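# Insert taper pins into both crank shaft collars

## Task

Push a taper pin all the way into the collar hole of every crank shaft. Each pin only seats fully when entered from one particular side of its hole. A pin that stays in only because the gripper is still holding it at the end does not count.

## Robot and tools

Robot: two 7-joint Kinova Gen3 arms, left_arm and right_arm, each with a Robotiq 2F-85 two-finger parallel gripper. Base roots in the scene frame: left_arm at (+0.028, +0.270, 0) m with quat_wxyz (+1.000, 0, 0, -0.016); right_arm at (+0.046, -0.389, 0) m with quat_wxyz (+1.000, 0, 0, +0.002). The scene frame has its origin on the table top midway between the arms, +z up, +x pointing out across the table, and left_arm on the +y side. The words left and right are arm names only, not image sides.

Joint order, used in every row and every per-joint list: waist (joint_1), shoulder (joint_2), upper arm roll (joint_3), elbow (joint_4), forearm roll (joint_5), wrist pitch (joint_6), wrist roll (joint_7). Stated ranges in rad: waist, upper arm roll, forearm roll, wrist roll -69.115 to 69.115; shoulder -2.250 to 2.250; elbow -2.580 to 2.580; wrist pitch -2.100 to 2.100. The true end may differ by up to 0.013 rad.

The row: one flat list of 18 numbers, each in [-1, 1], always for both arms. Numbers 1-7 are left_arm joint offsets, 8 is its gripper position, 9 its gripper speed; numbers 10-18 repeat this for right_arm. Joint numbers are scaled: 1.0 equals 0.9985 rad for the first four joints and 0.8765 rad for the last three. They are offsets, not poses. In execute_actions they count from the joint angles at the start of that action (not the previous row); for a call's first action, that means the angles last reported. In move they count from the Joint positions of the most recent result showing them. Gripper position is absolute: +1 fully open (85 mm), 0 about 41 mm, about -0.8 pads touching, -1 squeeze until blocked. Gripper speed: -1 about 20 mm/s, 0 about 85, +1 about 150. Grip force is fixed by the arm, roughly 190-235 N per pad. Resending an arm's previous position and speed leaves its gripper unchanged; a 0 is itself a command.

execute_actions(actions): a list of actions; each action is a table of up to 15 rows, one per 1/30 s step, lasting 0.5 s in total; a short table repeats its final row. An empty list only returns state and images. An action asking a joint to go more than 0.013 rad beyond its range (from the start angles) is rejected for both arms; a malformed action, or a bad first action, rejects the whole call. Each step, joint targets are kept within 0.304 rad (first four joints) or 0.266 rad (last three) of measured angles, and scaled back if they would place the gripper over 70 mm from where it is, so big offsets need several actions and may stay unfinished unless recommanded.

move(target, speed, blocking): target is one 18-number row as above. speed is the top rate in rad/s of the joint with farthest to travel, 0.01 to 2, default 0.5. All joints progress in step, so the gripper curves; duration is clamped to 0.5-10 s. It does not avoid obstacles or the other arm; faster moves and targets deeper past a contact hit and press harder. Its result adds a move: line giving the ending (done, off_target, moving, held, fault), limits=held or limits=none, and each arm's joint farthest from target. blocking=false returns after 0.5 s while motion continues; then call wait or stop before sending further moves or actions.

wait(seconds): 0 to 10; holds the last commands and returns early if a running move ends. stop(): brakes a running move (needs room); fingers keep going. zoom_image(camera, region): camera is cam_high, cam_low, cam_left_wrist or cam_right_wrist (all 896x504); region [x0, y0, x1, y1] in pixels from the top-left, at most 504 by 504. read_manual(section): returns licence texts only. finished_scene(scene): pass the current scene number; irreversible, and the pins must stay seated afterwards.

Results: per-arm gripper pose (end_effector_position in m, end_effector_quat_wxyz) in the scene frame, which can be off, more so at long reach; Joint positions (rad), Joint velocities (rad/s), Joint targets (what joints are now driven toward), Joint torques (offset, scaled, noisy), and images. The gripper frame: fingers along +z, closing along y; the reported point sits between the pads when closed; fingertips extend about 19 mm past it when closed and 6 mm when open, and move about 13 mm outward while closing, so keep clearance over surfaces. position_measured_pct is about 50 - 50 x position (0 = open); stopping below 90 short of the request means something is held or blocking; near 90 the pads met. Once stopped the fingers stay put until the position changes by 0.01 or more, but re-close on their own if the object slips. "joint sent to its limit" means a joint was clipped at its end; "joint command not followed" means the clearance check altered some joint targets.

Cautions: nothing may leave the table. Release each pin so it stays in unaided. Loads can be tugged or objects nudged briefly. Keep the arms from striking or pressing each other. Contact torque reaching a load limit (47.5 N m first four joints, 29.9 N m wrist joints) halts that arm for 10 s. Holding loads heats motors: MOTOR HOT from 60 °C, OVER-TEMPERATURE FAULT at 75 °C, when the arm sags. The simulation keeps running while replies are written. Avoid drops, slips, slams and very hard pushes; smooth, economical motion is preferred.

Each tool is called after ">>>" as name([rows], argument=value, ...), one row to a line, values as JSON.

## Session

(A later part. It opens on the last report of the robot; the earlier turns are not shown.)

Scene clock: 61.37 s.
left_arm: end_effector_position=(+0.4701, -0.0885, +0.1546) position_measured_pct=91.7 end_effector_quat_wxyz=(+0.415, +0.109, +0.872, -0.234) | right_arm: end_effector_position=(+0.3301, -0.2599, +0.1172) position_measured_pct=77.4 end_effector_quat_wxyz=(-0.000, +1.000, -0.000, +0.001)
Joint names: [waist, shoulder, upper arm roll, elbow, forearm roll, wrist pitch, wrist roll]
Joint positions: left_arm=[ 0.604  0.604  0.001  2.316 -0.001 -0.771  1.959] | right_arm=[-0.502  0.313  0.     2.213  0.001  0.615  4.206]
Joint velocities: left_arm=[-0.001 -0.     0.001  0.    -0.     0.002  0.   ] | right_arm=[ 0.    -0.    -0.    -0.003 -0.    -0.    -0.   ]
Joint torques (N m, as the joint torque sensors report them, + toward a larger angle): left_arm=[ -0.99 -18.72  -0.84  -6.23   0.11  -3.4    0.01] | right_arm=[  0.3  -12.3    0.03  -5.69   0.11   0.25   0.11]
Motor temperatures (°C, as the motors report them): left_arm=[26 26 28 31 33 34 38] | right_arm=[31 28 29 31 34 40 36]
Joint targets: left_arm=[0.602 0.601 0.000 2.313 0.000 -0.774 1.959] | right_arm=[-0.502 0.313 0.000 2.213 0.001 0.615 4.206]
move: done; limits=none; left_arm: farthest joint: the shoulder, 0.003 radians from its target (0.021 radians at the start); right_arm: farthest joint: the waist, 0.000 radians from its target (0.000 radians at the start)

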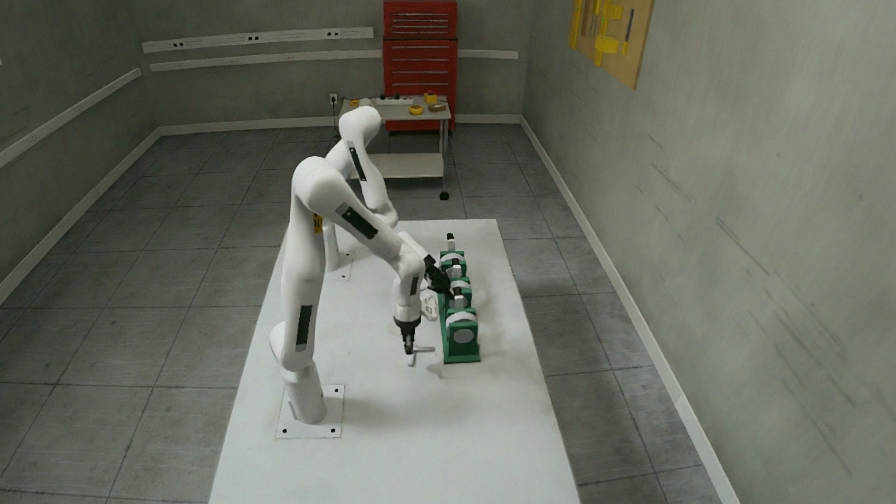

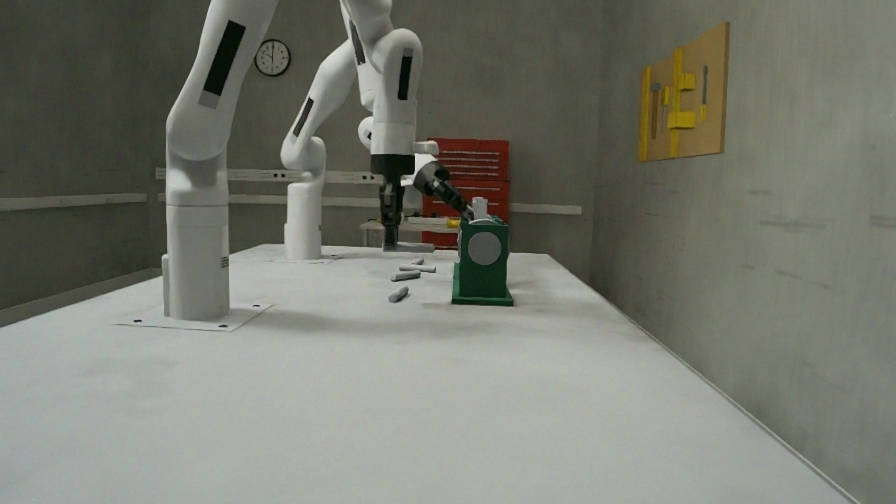

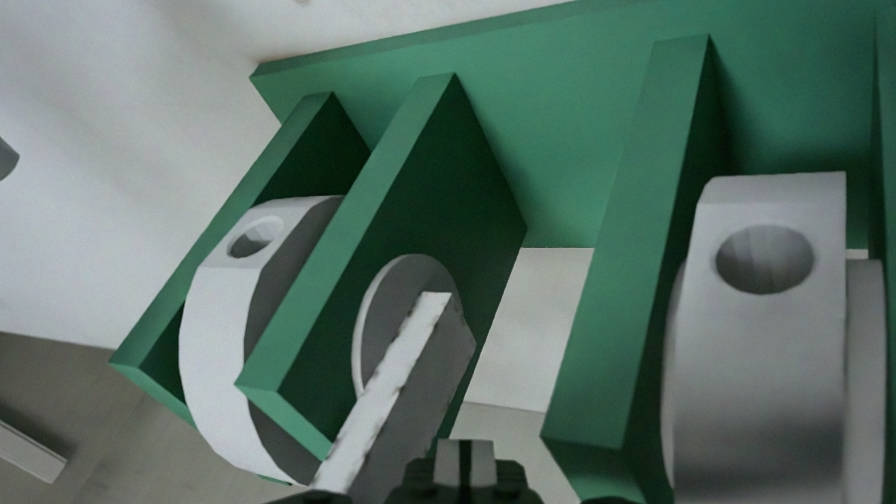

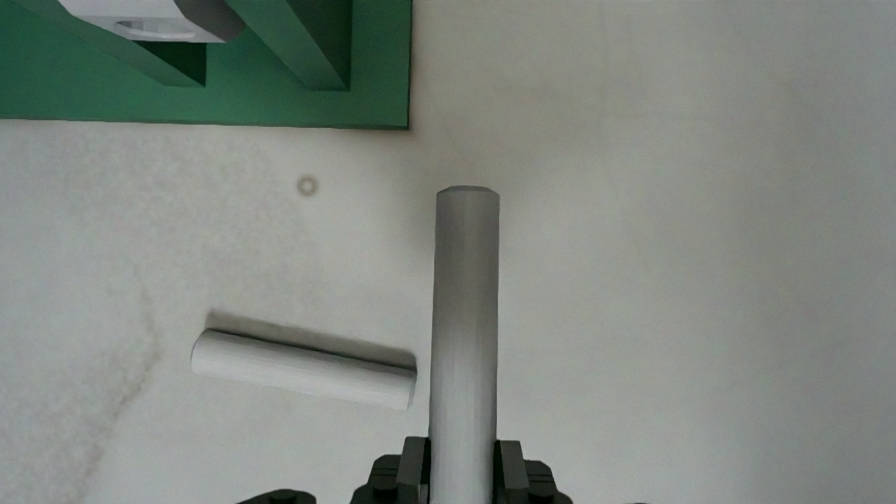

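>>> move(target=[-0.005,-0.004,-0.001,-0.009,0.001,0.003,0,-1,0,0,0,0,0,0,0,0,-1,0], speed=0.05)

>>> zoom_image(camera="cam_low", region=[430,170,530,270])

Scene clock: 62.27 s.
left_arm: end_effector_position=(+0.4733, -0.0885, +0.1562) position_measured_pct=91.7 end_effector_quat_wxyz=(+0.417, +0.108, +0.872, -0.234) | right_arm: end_effector_position=(+0.3301, -0.2599, +0.1172) position_measured_pct=77.4 end_effector_quat_wxyz=(-0.000, +1.000, -0.000, +0.001)
Joint names: [waist, shoulder, upper arm roll, elbow, forearm roll, wrist pitch, wrist roll]
Joint positions: left_arm=[ 0.6    0.602  0.001  2.309 -0.001 -0.766  1.959] | right_arm=[-0.502  0.313  0.     2.213  0.001  0.615  4.206]
Joint velocities: left_arm=[ 0.    -0.    -0.001 -0.    -0.     0.001  0.   ] | right_arm=[-0.    -0.002  0.001 -0.     0.    -0.    -0.   ]
Joint torques (N m, as the joint torque sensors report them, + toward a larger angle): left_arm=[ -1.06 -18.75  -1.04  -6.75   0.46  -4.02  -0.39] | right_arm=[ -0.05 -12.44   0.41  -5.13   0.17   0.02   0.  ]
Motor temperatures (°C, as the motors report them): left_arm=[26 26 28 31 33 34 38] | right_arm=[31 28 29 31 34 40 36]
Joint targets: left_arm=[0.599 0.600 0.000 2.307 0.000 -0.769 1.959] | right_arm=[-0.502 0.313 0.000 2.213 0.001 0.615 4.206]
move: done; limits=none; left_arm: farthest joint: the shoulder, 0.002 radians from its target (0.004 radians at the start); right_arm: farthest joint: the waist, 0.000 radians from its target (0.000 radians at the start)

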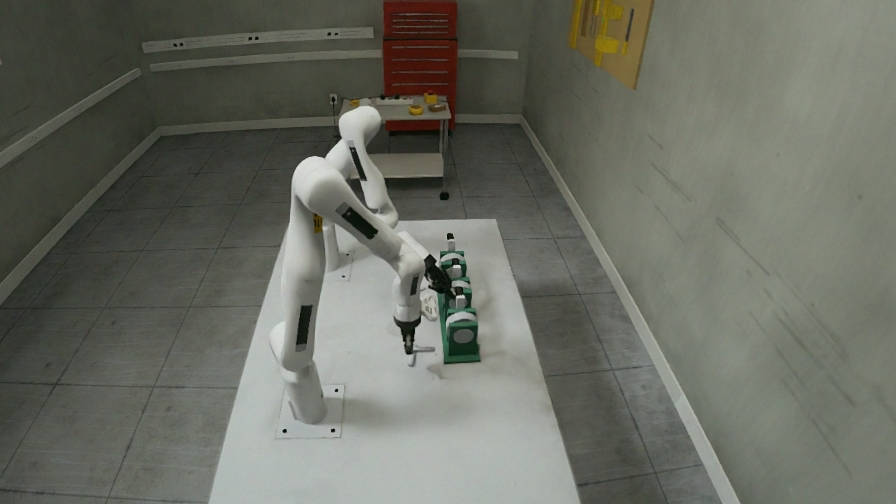

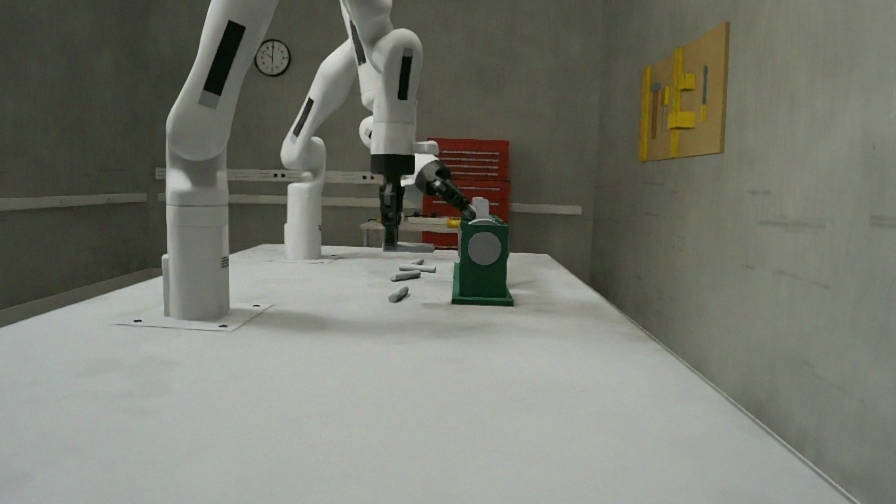

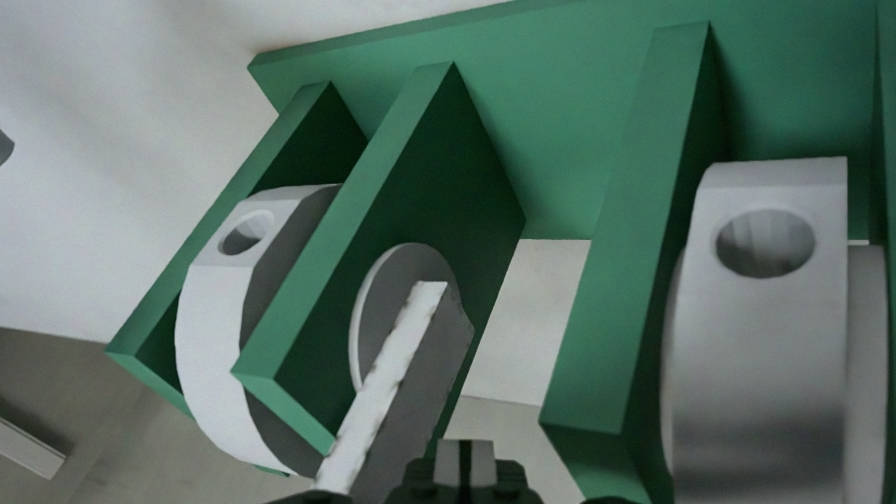

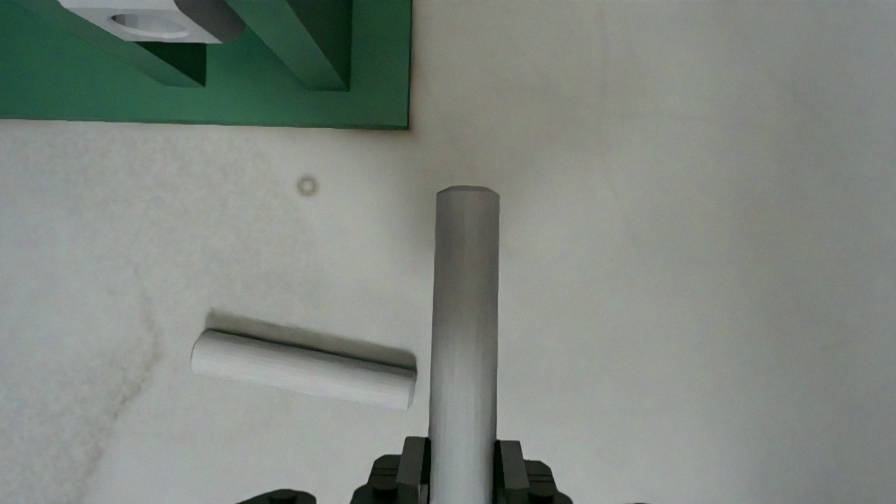

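Region (430, 170, 530, 270) of cam_low's 896x504 image, scaled by 5.040, with more detail than that image has.

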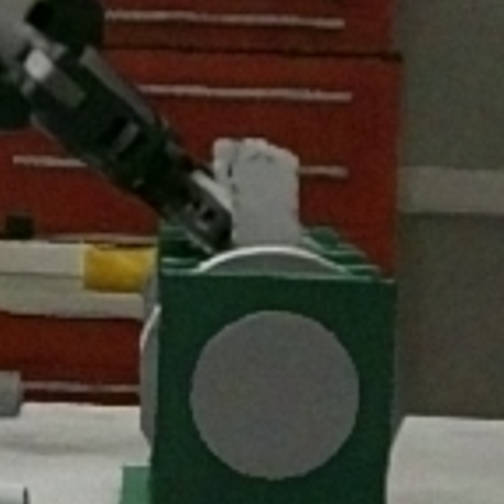

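>>> move(target=[0,-0.12,0,0.12,0,0.05,0.3,-1,0,0,0,0,0,0,0,0,-1,0])

Scene clock: 64.10 s.
left_arm: end_effector_position=(+0.4323, -0.0584, +0.1708) position_measured_pct=91.7 end_effector_quat_wxyz=(+0.367, -0.007, +0.889, -0.275) | right_arm: end_effector_position=(+0.3301, -0.2599, +0.1172) position_measured_pct=77.4 end_effector_quat_wxyz=(-0.000, +1.000, -0.000, +0.001)
Joint names: [waist, shoulder, upper arm roll, elbow, forearm roll, wrist pitch, wrist roll]
Joint positions: left_arm=[ 0.6    0.483  0.001  2.429 -0.001 -0.723  2.222] | right_arm=[-0.502  0.313  0.     2.213  0.001  0.615  4.206]
Joint velocities: left_arm=[ 0.001 -0.003  0.003  0.     0.     0.    -0.   ] | right_arm=[-0.     0.002  0.001 -0.001 -0.     0.     0.   ]
Joint torques (N m, as the joint torque sensors report them, + toward a larger angle): left_arm=[  0.29 -14.27  -0.35  -4.17  -0.03  -2.36  -0.27] | right_arm=[ -0.33 -12.39   0.43  -5.35   0.17  -0.13  -0.1 ]
Motor temperatures (°C, as the motors report them): left_arm=[26 27 28 31 33 34 38] | right_arm=[31 28 29 31 34 40 36]
Joint targets: left_arm=[0.600 0.483 0.001 2.429 -0.001 -0.723 2.222] | right_arm=[-0.502 0.313 0.000 2.213 0.001 0.615 4.206]
move: done; limits=none; left_arm: farthest joint: the shoulder, 0.001 radians from its target (0.120 radians at the start); right_arm: farthest joint: the waist, 0.000 radians from its target (0.000 radians at the start)

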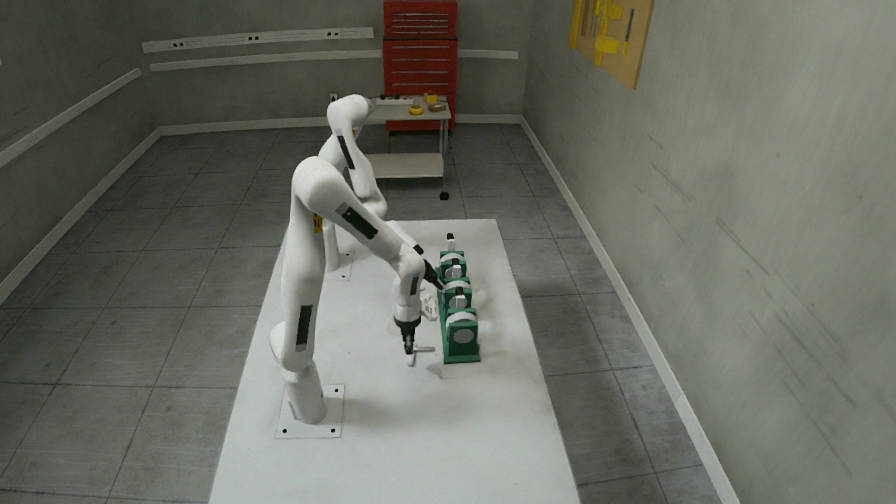

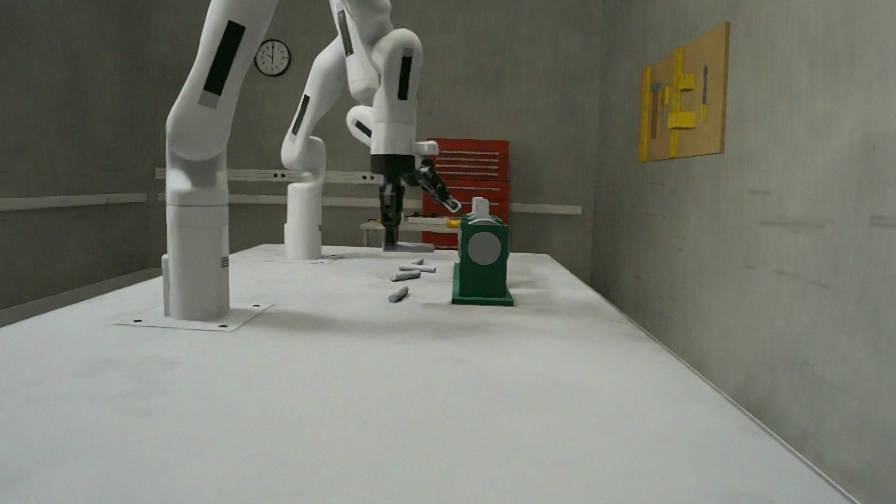

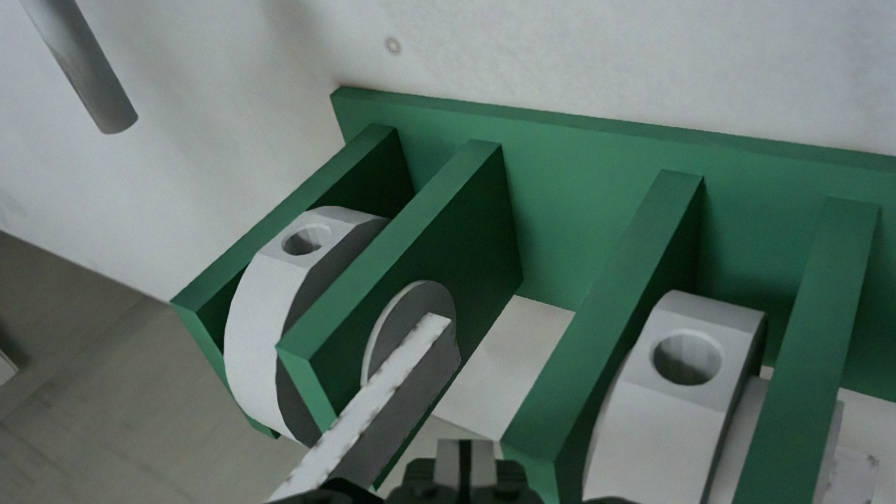

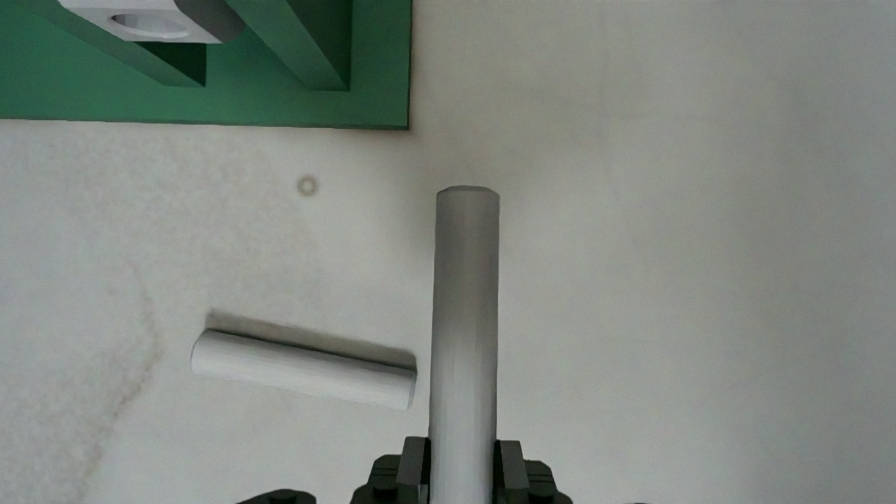

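>>> move(target=[-0.08,-0.283,0,-0.129,0,1,1,-1,0,0,0,0,0,0,0,0,-1,0], speed=1.1)

>>> move(target=[-0.166,-0.039,0,-0.246,0,0.883,1,-0.2,0,-0.172,0.112,0,-0.2,0,0.101,-0.196,-1,0], speed=1.1)

>>> move(target=[0,0,0,0,0,0,1,-0.2,0,0,0,0,0,0,0,0,-1,0], speed=1.2)

Scene clock: 65.93 s.
left_arm: end_effector_position=(+0.3695, +0.0293, +0.1699) position_measured_pct=91.7 end_effector_quat_wxyz=(+0.122, -0.454, +0.858, -0.208) | right_arm: end_effector_position=(+0.3301, -0.2599, +0.1172) position_measured_pct=77.4 end_effector_quat_wxyz=(-0.000, +1.000, -0.000, +0.001)
Joint names: [waist, shoulder, upper arm roll, elbow, forearm roll, wrist pitch, wrist roll]
Joint positions: left_arm=[ 0.52   0.201  0.001  2.3   -0.001  0.154  3.098] | right_arm=[-0.502  0.313  0.     2.213  0.001  0.615  4.206]
Joint velocities: left_arm=[ 0.    -0.003 -0.001  0.001  0.     0.    -0.   ] | right_arm=[ 0.    -0.    -0.    -0.001  0.     0.001  0.   ]
Joint torques (N m, as the joint torque sensors report them, + toward a larger angle): left_arm=[ -0.3  -11.34  -0.19  -7.14   0.03  -1.73  -0.09] | right_arm=[ -0.03 -11.89   0.04  -5.6    0.09  -0.07   0.15]
Motor temperatures (°C, as the motors report them): left_arm=[26 27 28 31 33 34 38] | right_arm=[31 28 29 31 34 40 36]
Joint targets: left_arm=[0.520 0.200 0.001 2.300 -0.001 0.154 3.098] | right_arm=[-0.502 0.313 0.000 2.213 0.001 0.615 4.206]
move: done; limits=none; left_arm: farthest joint: the waist, 0.000 radians from its target (0.080 radians at the start); right_arm: farthest joint: the waist, 0.000 radians from its target (0.000 radians at the start)

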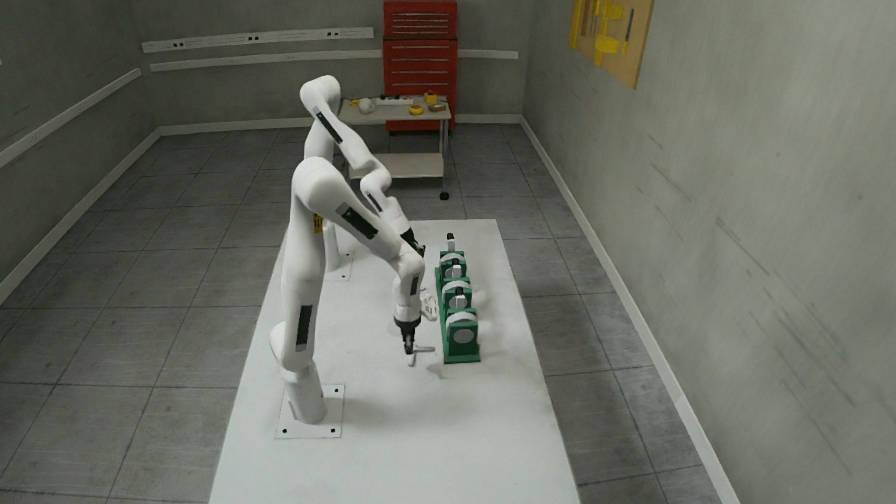

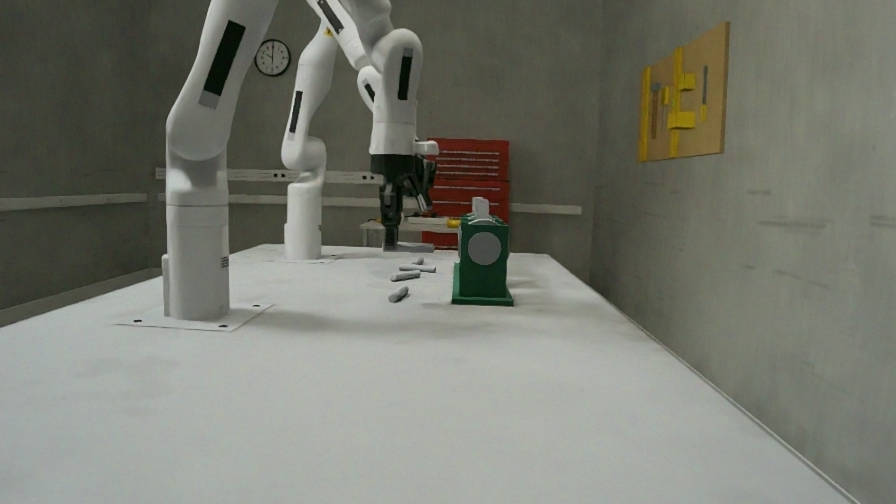

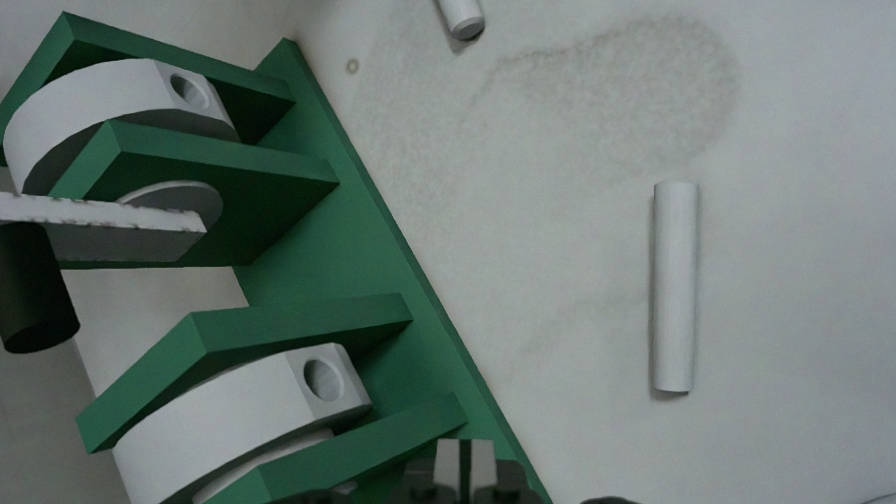

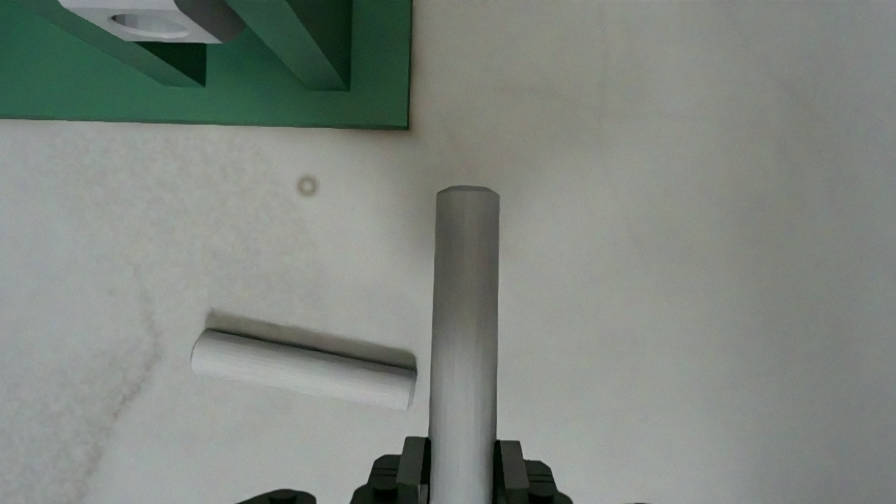

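Scene clock: 67.27 s.
left_arm: end_effector_position=(+0.3126, +0.1266, +0.1996) position_measured_pct=59.9 end_effector_quat_wxyz=(+0.000, +0.845, -0.534, -0.001) | right_arm: end_effector_position=(+0.3551, -0.1722, +0.1173) position_measured_pct=77.4 end_effector_quat_wxyz=(+0.000, +1.000, -0.001, +0.000)
Joint names: [waist, shoulder, upper arm roll, elbow, forearm roll, wrist pitch, wrist roll]
Joint positions: left_arm=[ 0.355  0.162  0.001  2.055 -0.001  0.928  3.975] | right_arm=[-0.674  0.425  0.     2.013  0.001  0.703  4.034]
Joint velocities: left_arm=[-0.003 -0.001 -0.     0.001 -0.     0.001 -0.   ] | right_arm=[-0.002  0.002  0.001 -0.001 -0.     0.     0.   ]
Joint torques (N m, as the joint torque sensors report them, + toward a larger angle): left_arm=[ -0.62 -10.24  -0.19  -7.53  -0.05  -0.28  -0.19] | right_arm=[  0.13 -15.23   0.52  -5.81   0.18   0.36   0.01]
Motor temperatures (°C, as the motors report them): left_arm=[26 27 28 31 33 34 38] | right_arm=[31 29 29 31 34 40 36]
Joint targets: left_arm=[0.355 0.162 0.001 2.055 -0.001 0.928 3.975] | right_arm=[-0.674 0.425 0.000 2.013 0.001 0.703 4.034]
move: done; limits=none; left_arm: farthest joint: the waist, 0.001 radians from its target (0.166 radians at the start); right_arm: farthest joint: the waist, 0.000 radians from its target (0.172 radians at the start)

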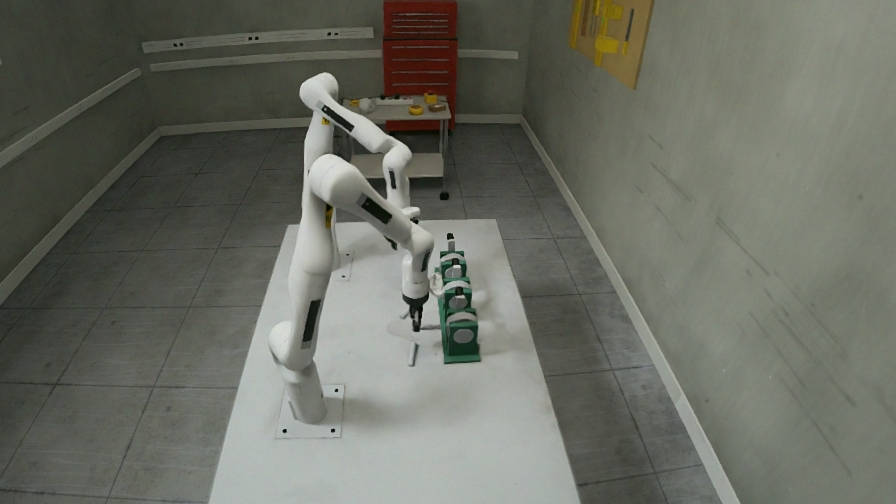

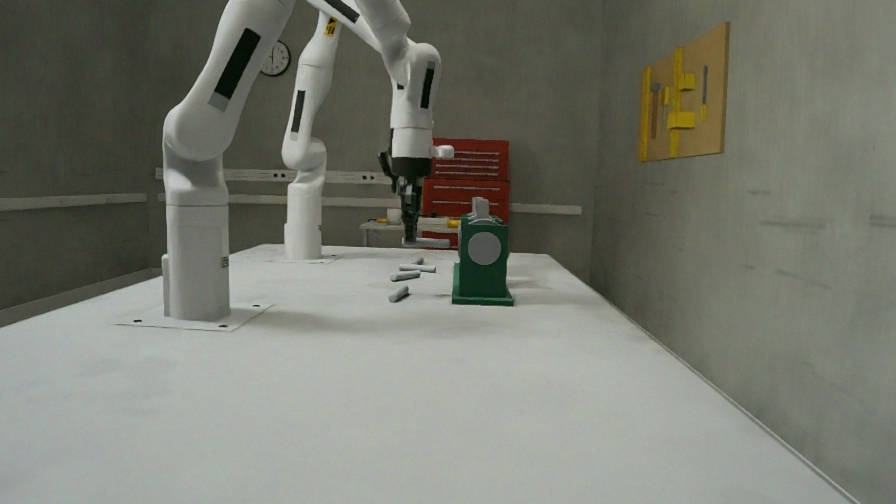

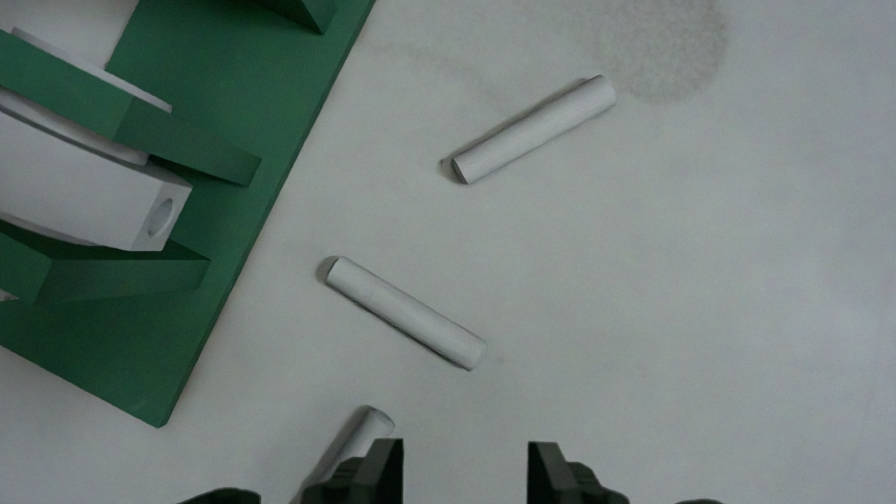

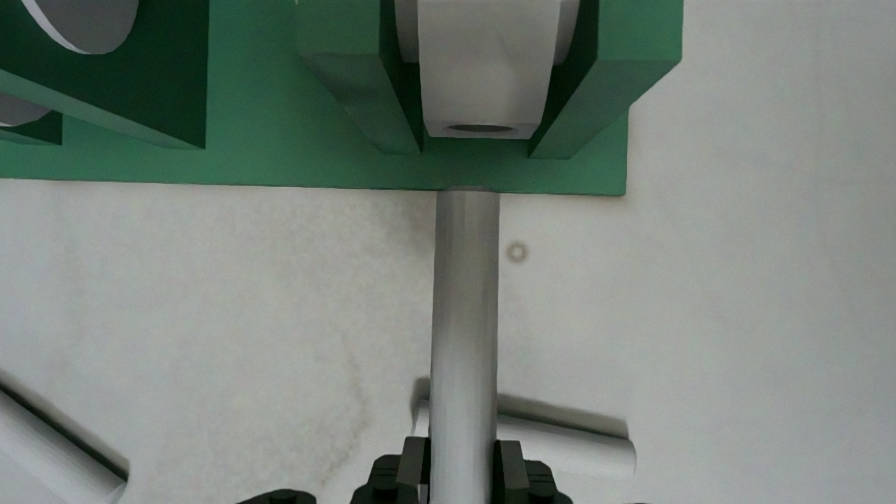

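Scene clock: 68.53 s.
left_arm: end_effector_position=(+0.3126, +0.1266, +0.1996) position_measured_pct=59.9 end_effector_quat_wxyz=(-0.000, +0.992, -0.125, -0.001) | right_arm: end_effector_position=(+0.3551, -0.1722, +0.1173) position_measured_pct=77.4 end_effector_quat_wxyz=(+0.000, +1.000, -0.001, +0.000)
Joint names: [waist, shoulder, upper arm roll, elbow, forearm roll, wrist pitch, wrist roll]
Joint positions: left_arm=[ 0.355  0.162  0.001  2.055 -0.001  0.928  4.851] | right_arm=[-0.674  0.425  0.     2.013  0.001  0.703  4.034]
Joint velocities: left_arm=[ 0.001  0.     0.001  0.     0.    -0.    -0.   ] | right_arm=[ 0.     0.    -0.001  0.001  0.    -0.001  0.   ]
Joint torques (N m, as the joint torque sensors report them, + toward a larger angle): left_arm=[  0.12 -11.16  -0.28  -7.06  -0.08  -0.4   -0.29] | right_arm=[ -0.34 -15.19   0.4   -5.71   0.4   -0.04   0.05]
Motor temperatures (°C, as the motors report them): left_arm=[26 27 28 31 33 34 38] | right_arm=[31 29 29 31 34 40 36]
Joint targets: left_arm=[0.355 0.162 0.001 2.055 -0.001 0.928 4.851] | right_arm=[-0.674 0.425 0.000 2.013 0.001 0.703 4.034]
move: done; limits=none; left_arm: farthest joint: the waist, 0.000 radians from its target (0.000 radians at the start); right_arm: farthest joint: the waist, 0.000 radians from its target (0.000 radians at the start)

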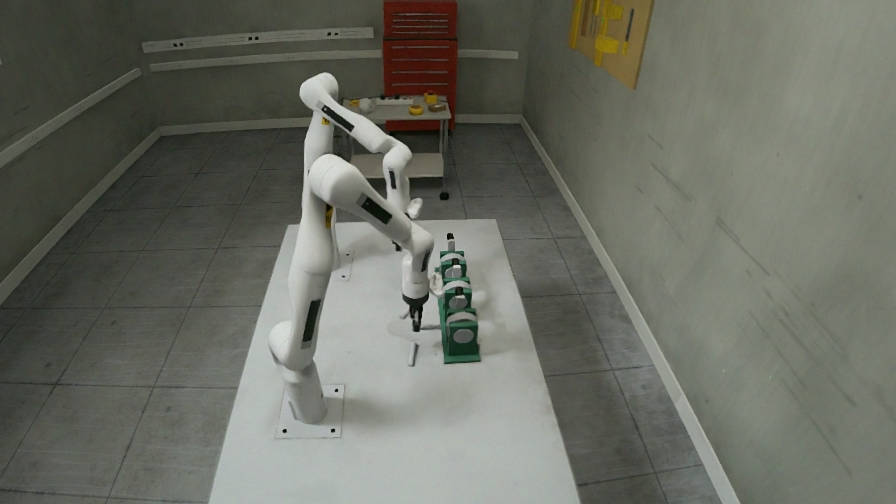

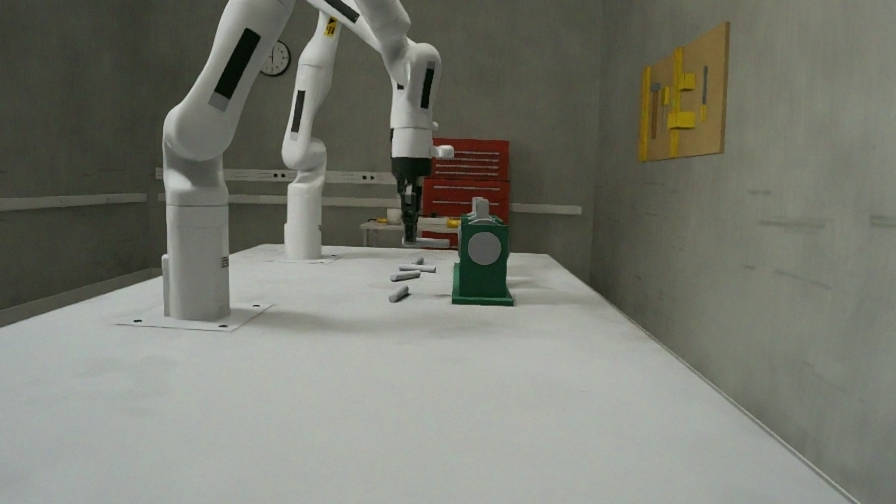

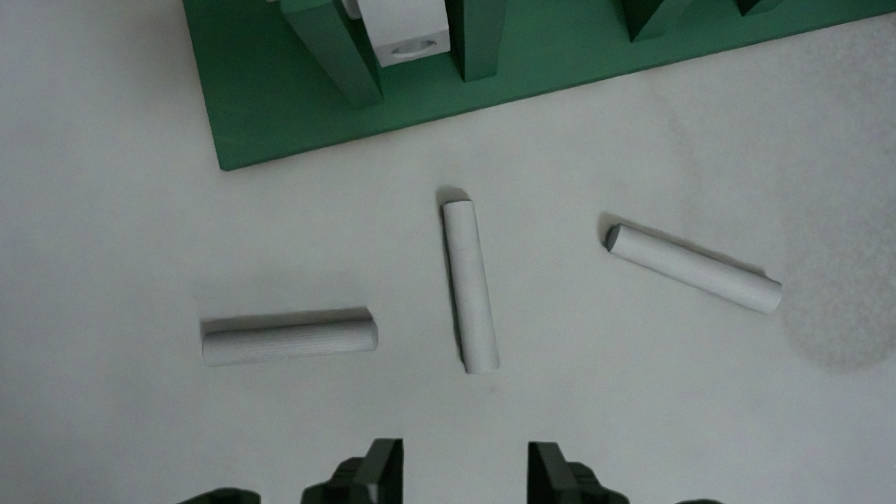

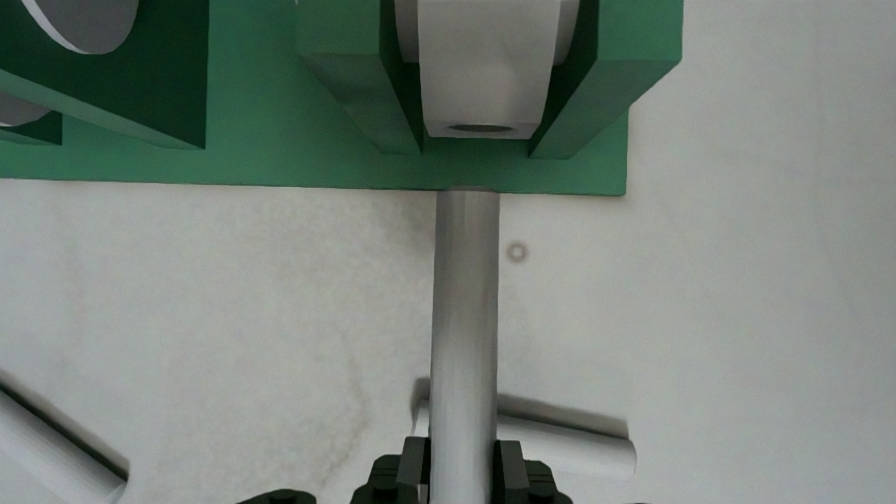

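>>> zoom_image(camera="cam_low", region=[390,200,520,280])

Region (390, 200, 520, 280) of cam_low's 896x504 image, scaled by 3.877, with more detail than that image has; it fills the top 310 rows of this view, and the rest is white.

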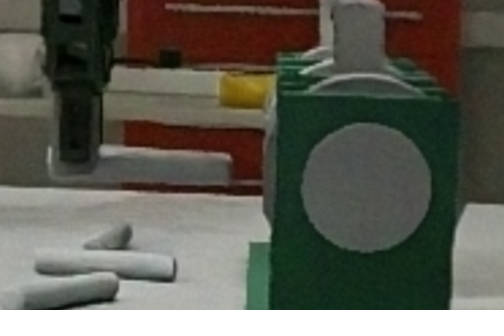

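>>> move(target=[0.009,0.296,-0.001,0.164,0.001,-0.528,0.203,-0.2,0,0.0304,0.0183,0,-0.0336,0,0.0181,0.035,-1,0], speed=0.6)

Scene clock: 71.77 s.
left_arm: end_effector_position=(+0.3199, +0.1206, +0.0703) position_measured_pct=59.9 end_effector_quat_wxyz=(+0.000, +0.999, -0.040, +0.000) | right_arm: end_effector_position=(+0.3698, -0.1754, +0.1172) position_measured_pct=77.4 end_effector_quat_wxyz=(+0.000, +1.000, -0.000, +0.000)
Joint names: [waist, shoulder, upper arm roll, elbow, forearm roll, wrist pitch, wrist roll]
Joint positions: left_arm=[0.364 0.457 0.    2.218 0.    0.465 5.029] | right_arm=[-0.643  0.443  0.     1.98   0.001  0.719  4.065]
Joint velocities: left_arm=[ 0.     0.003 -0.    -0.    -0.    -0.     0.   ] | right_arm=[ 0.     0.002  0.001  0.001  0.    -0.     0.   ]
Joint torques (N m, as the joint torque sensors report them, + toward a larger angle): left_arm=[ -0.22 -13.48  -0.33  -4.24   0.01  -0.53  -0.3 ] | right_arm=[ -0.49 -15.92   0.26  -5.98   0.18   0.16  -0.13]
Motor temperatures (°C, as the motors report them): left_arm=[26 27 28 31 33 34 38] | right_arm=[31 29 29 31 34 40 36]
Joint targets: left_arm=[0.364 0.457 0.000 2.218 0.000 0.465 5.029] | right_arm=[-0.643 0.443 0.000 1.980 0.001 0.719 4.065]
move: done; limits=none; left_arm: farthest joint: the shoulder, 0.001 radians from its target (0.296 radians at the start); right_arm: farthest joint: the waist, 0.000 radians from its target (0.030 radians at the start)

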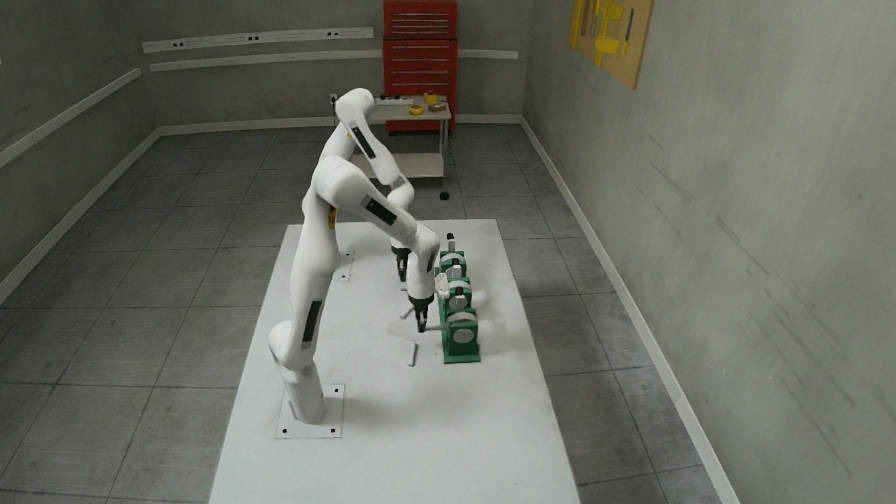

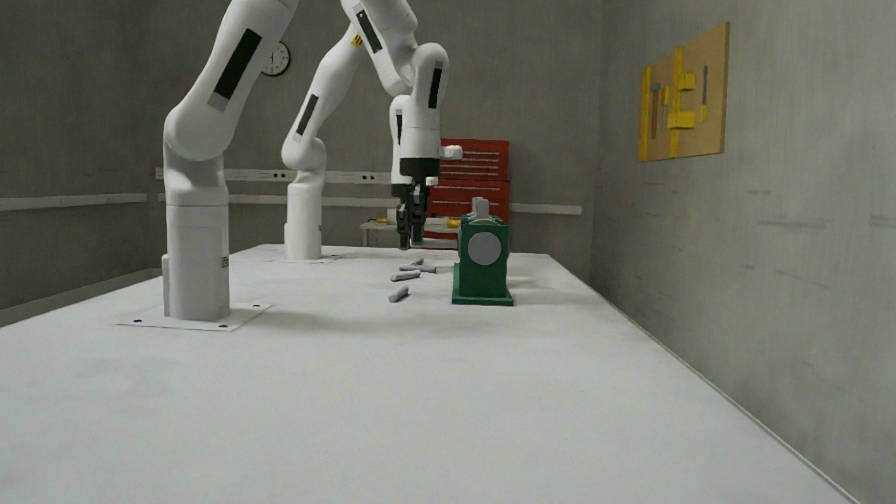

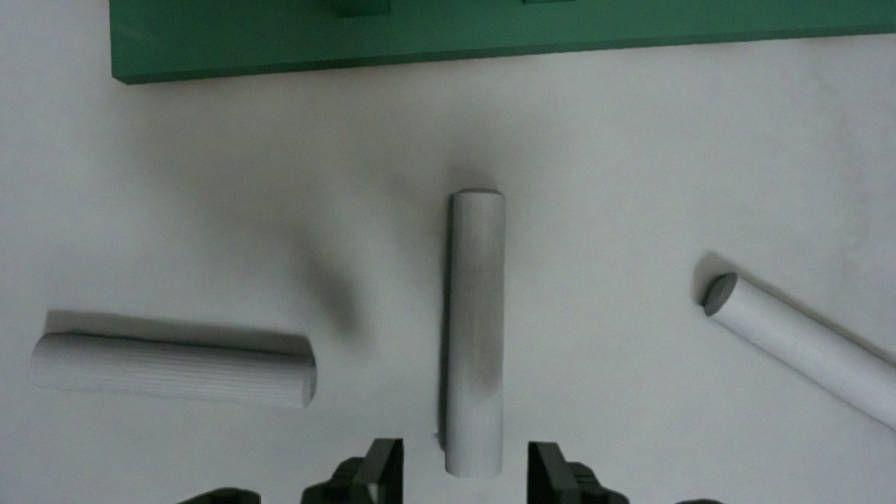

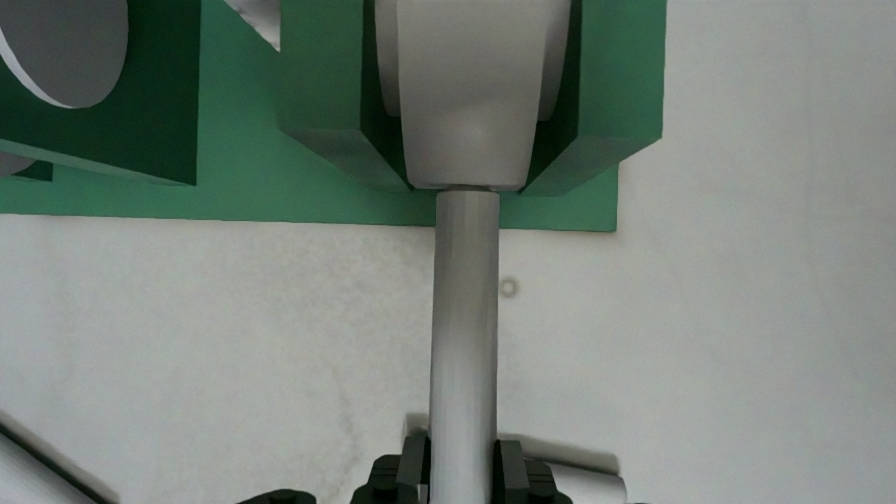

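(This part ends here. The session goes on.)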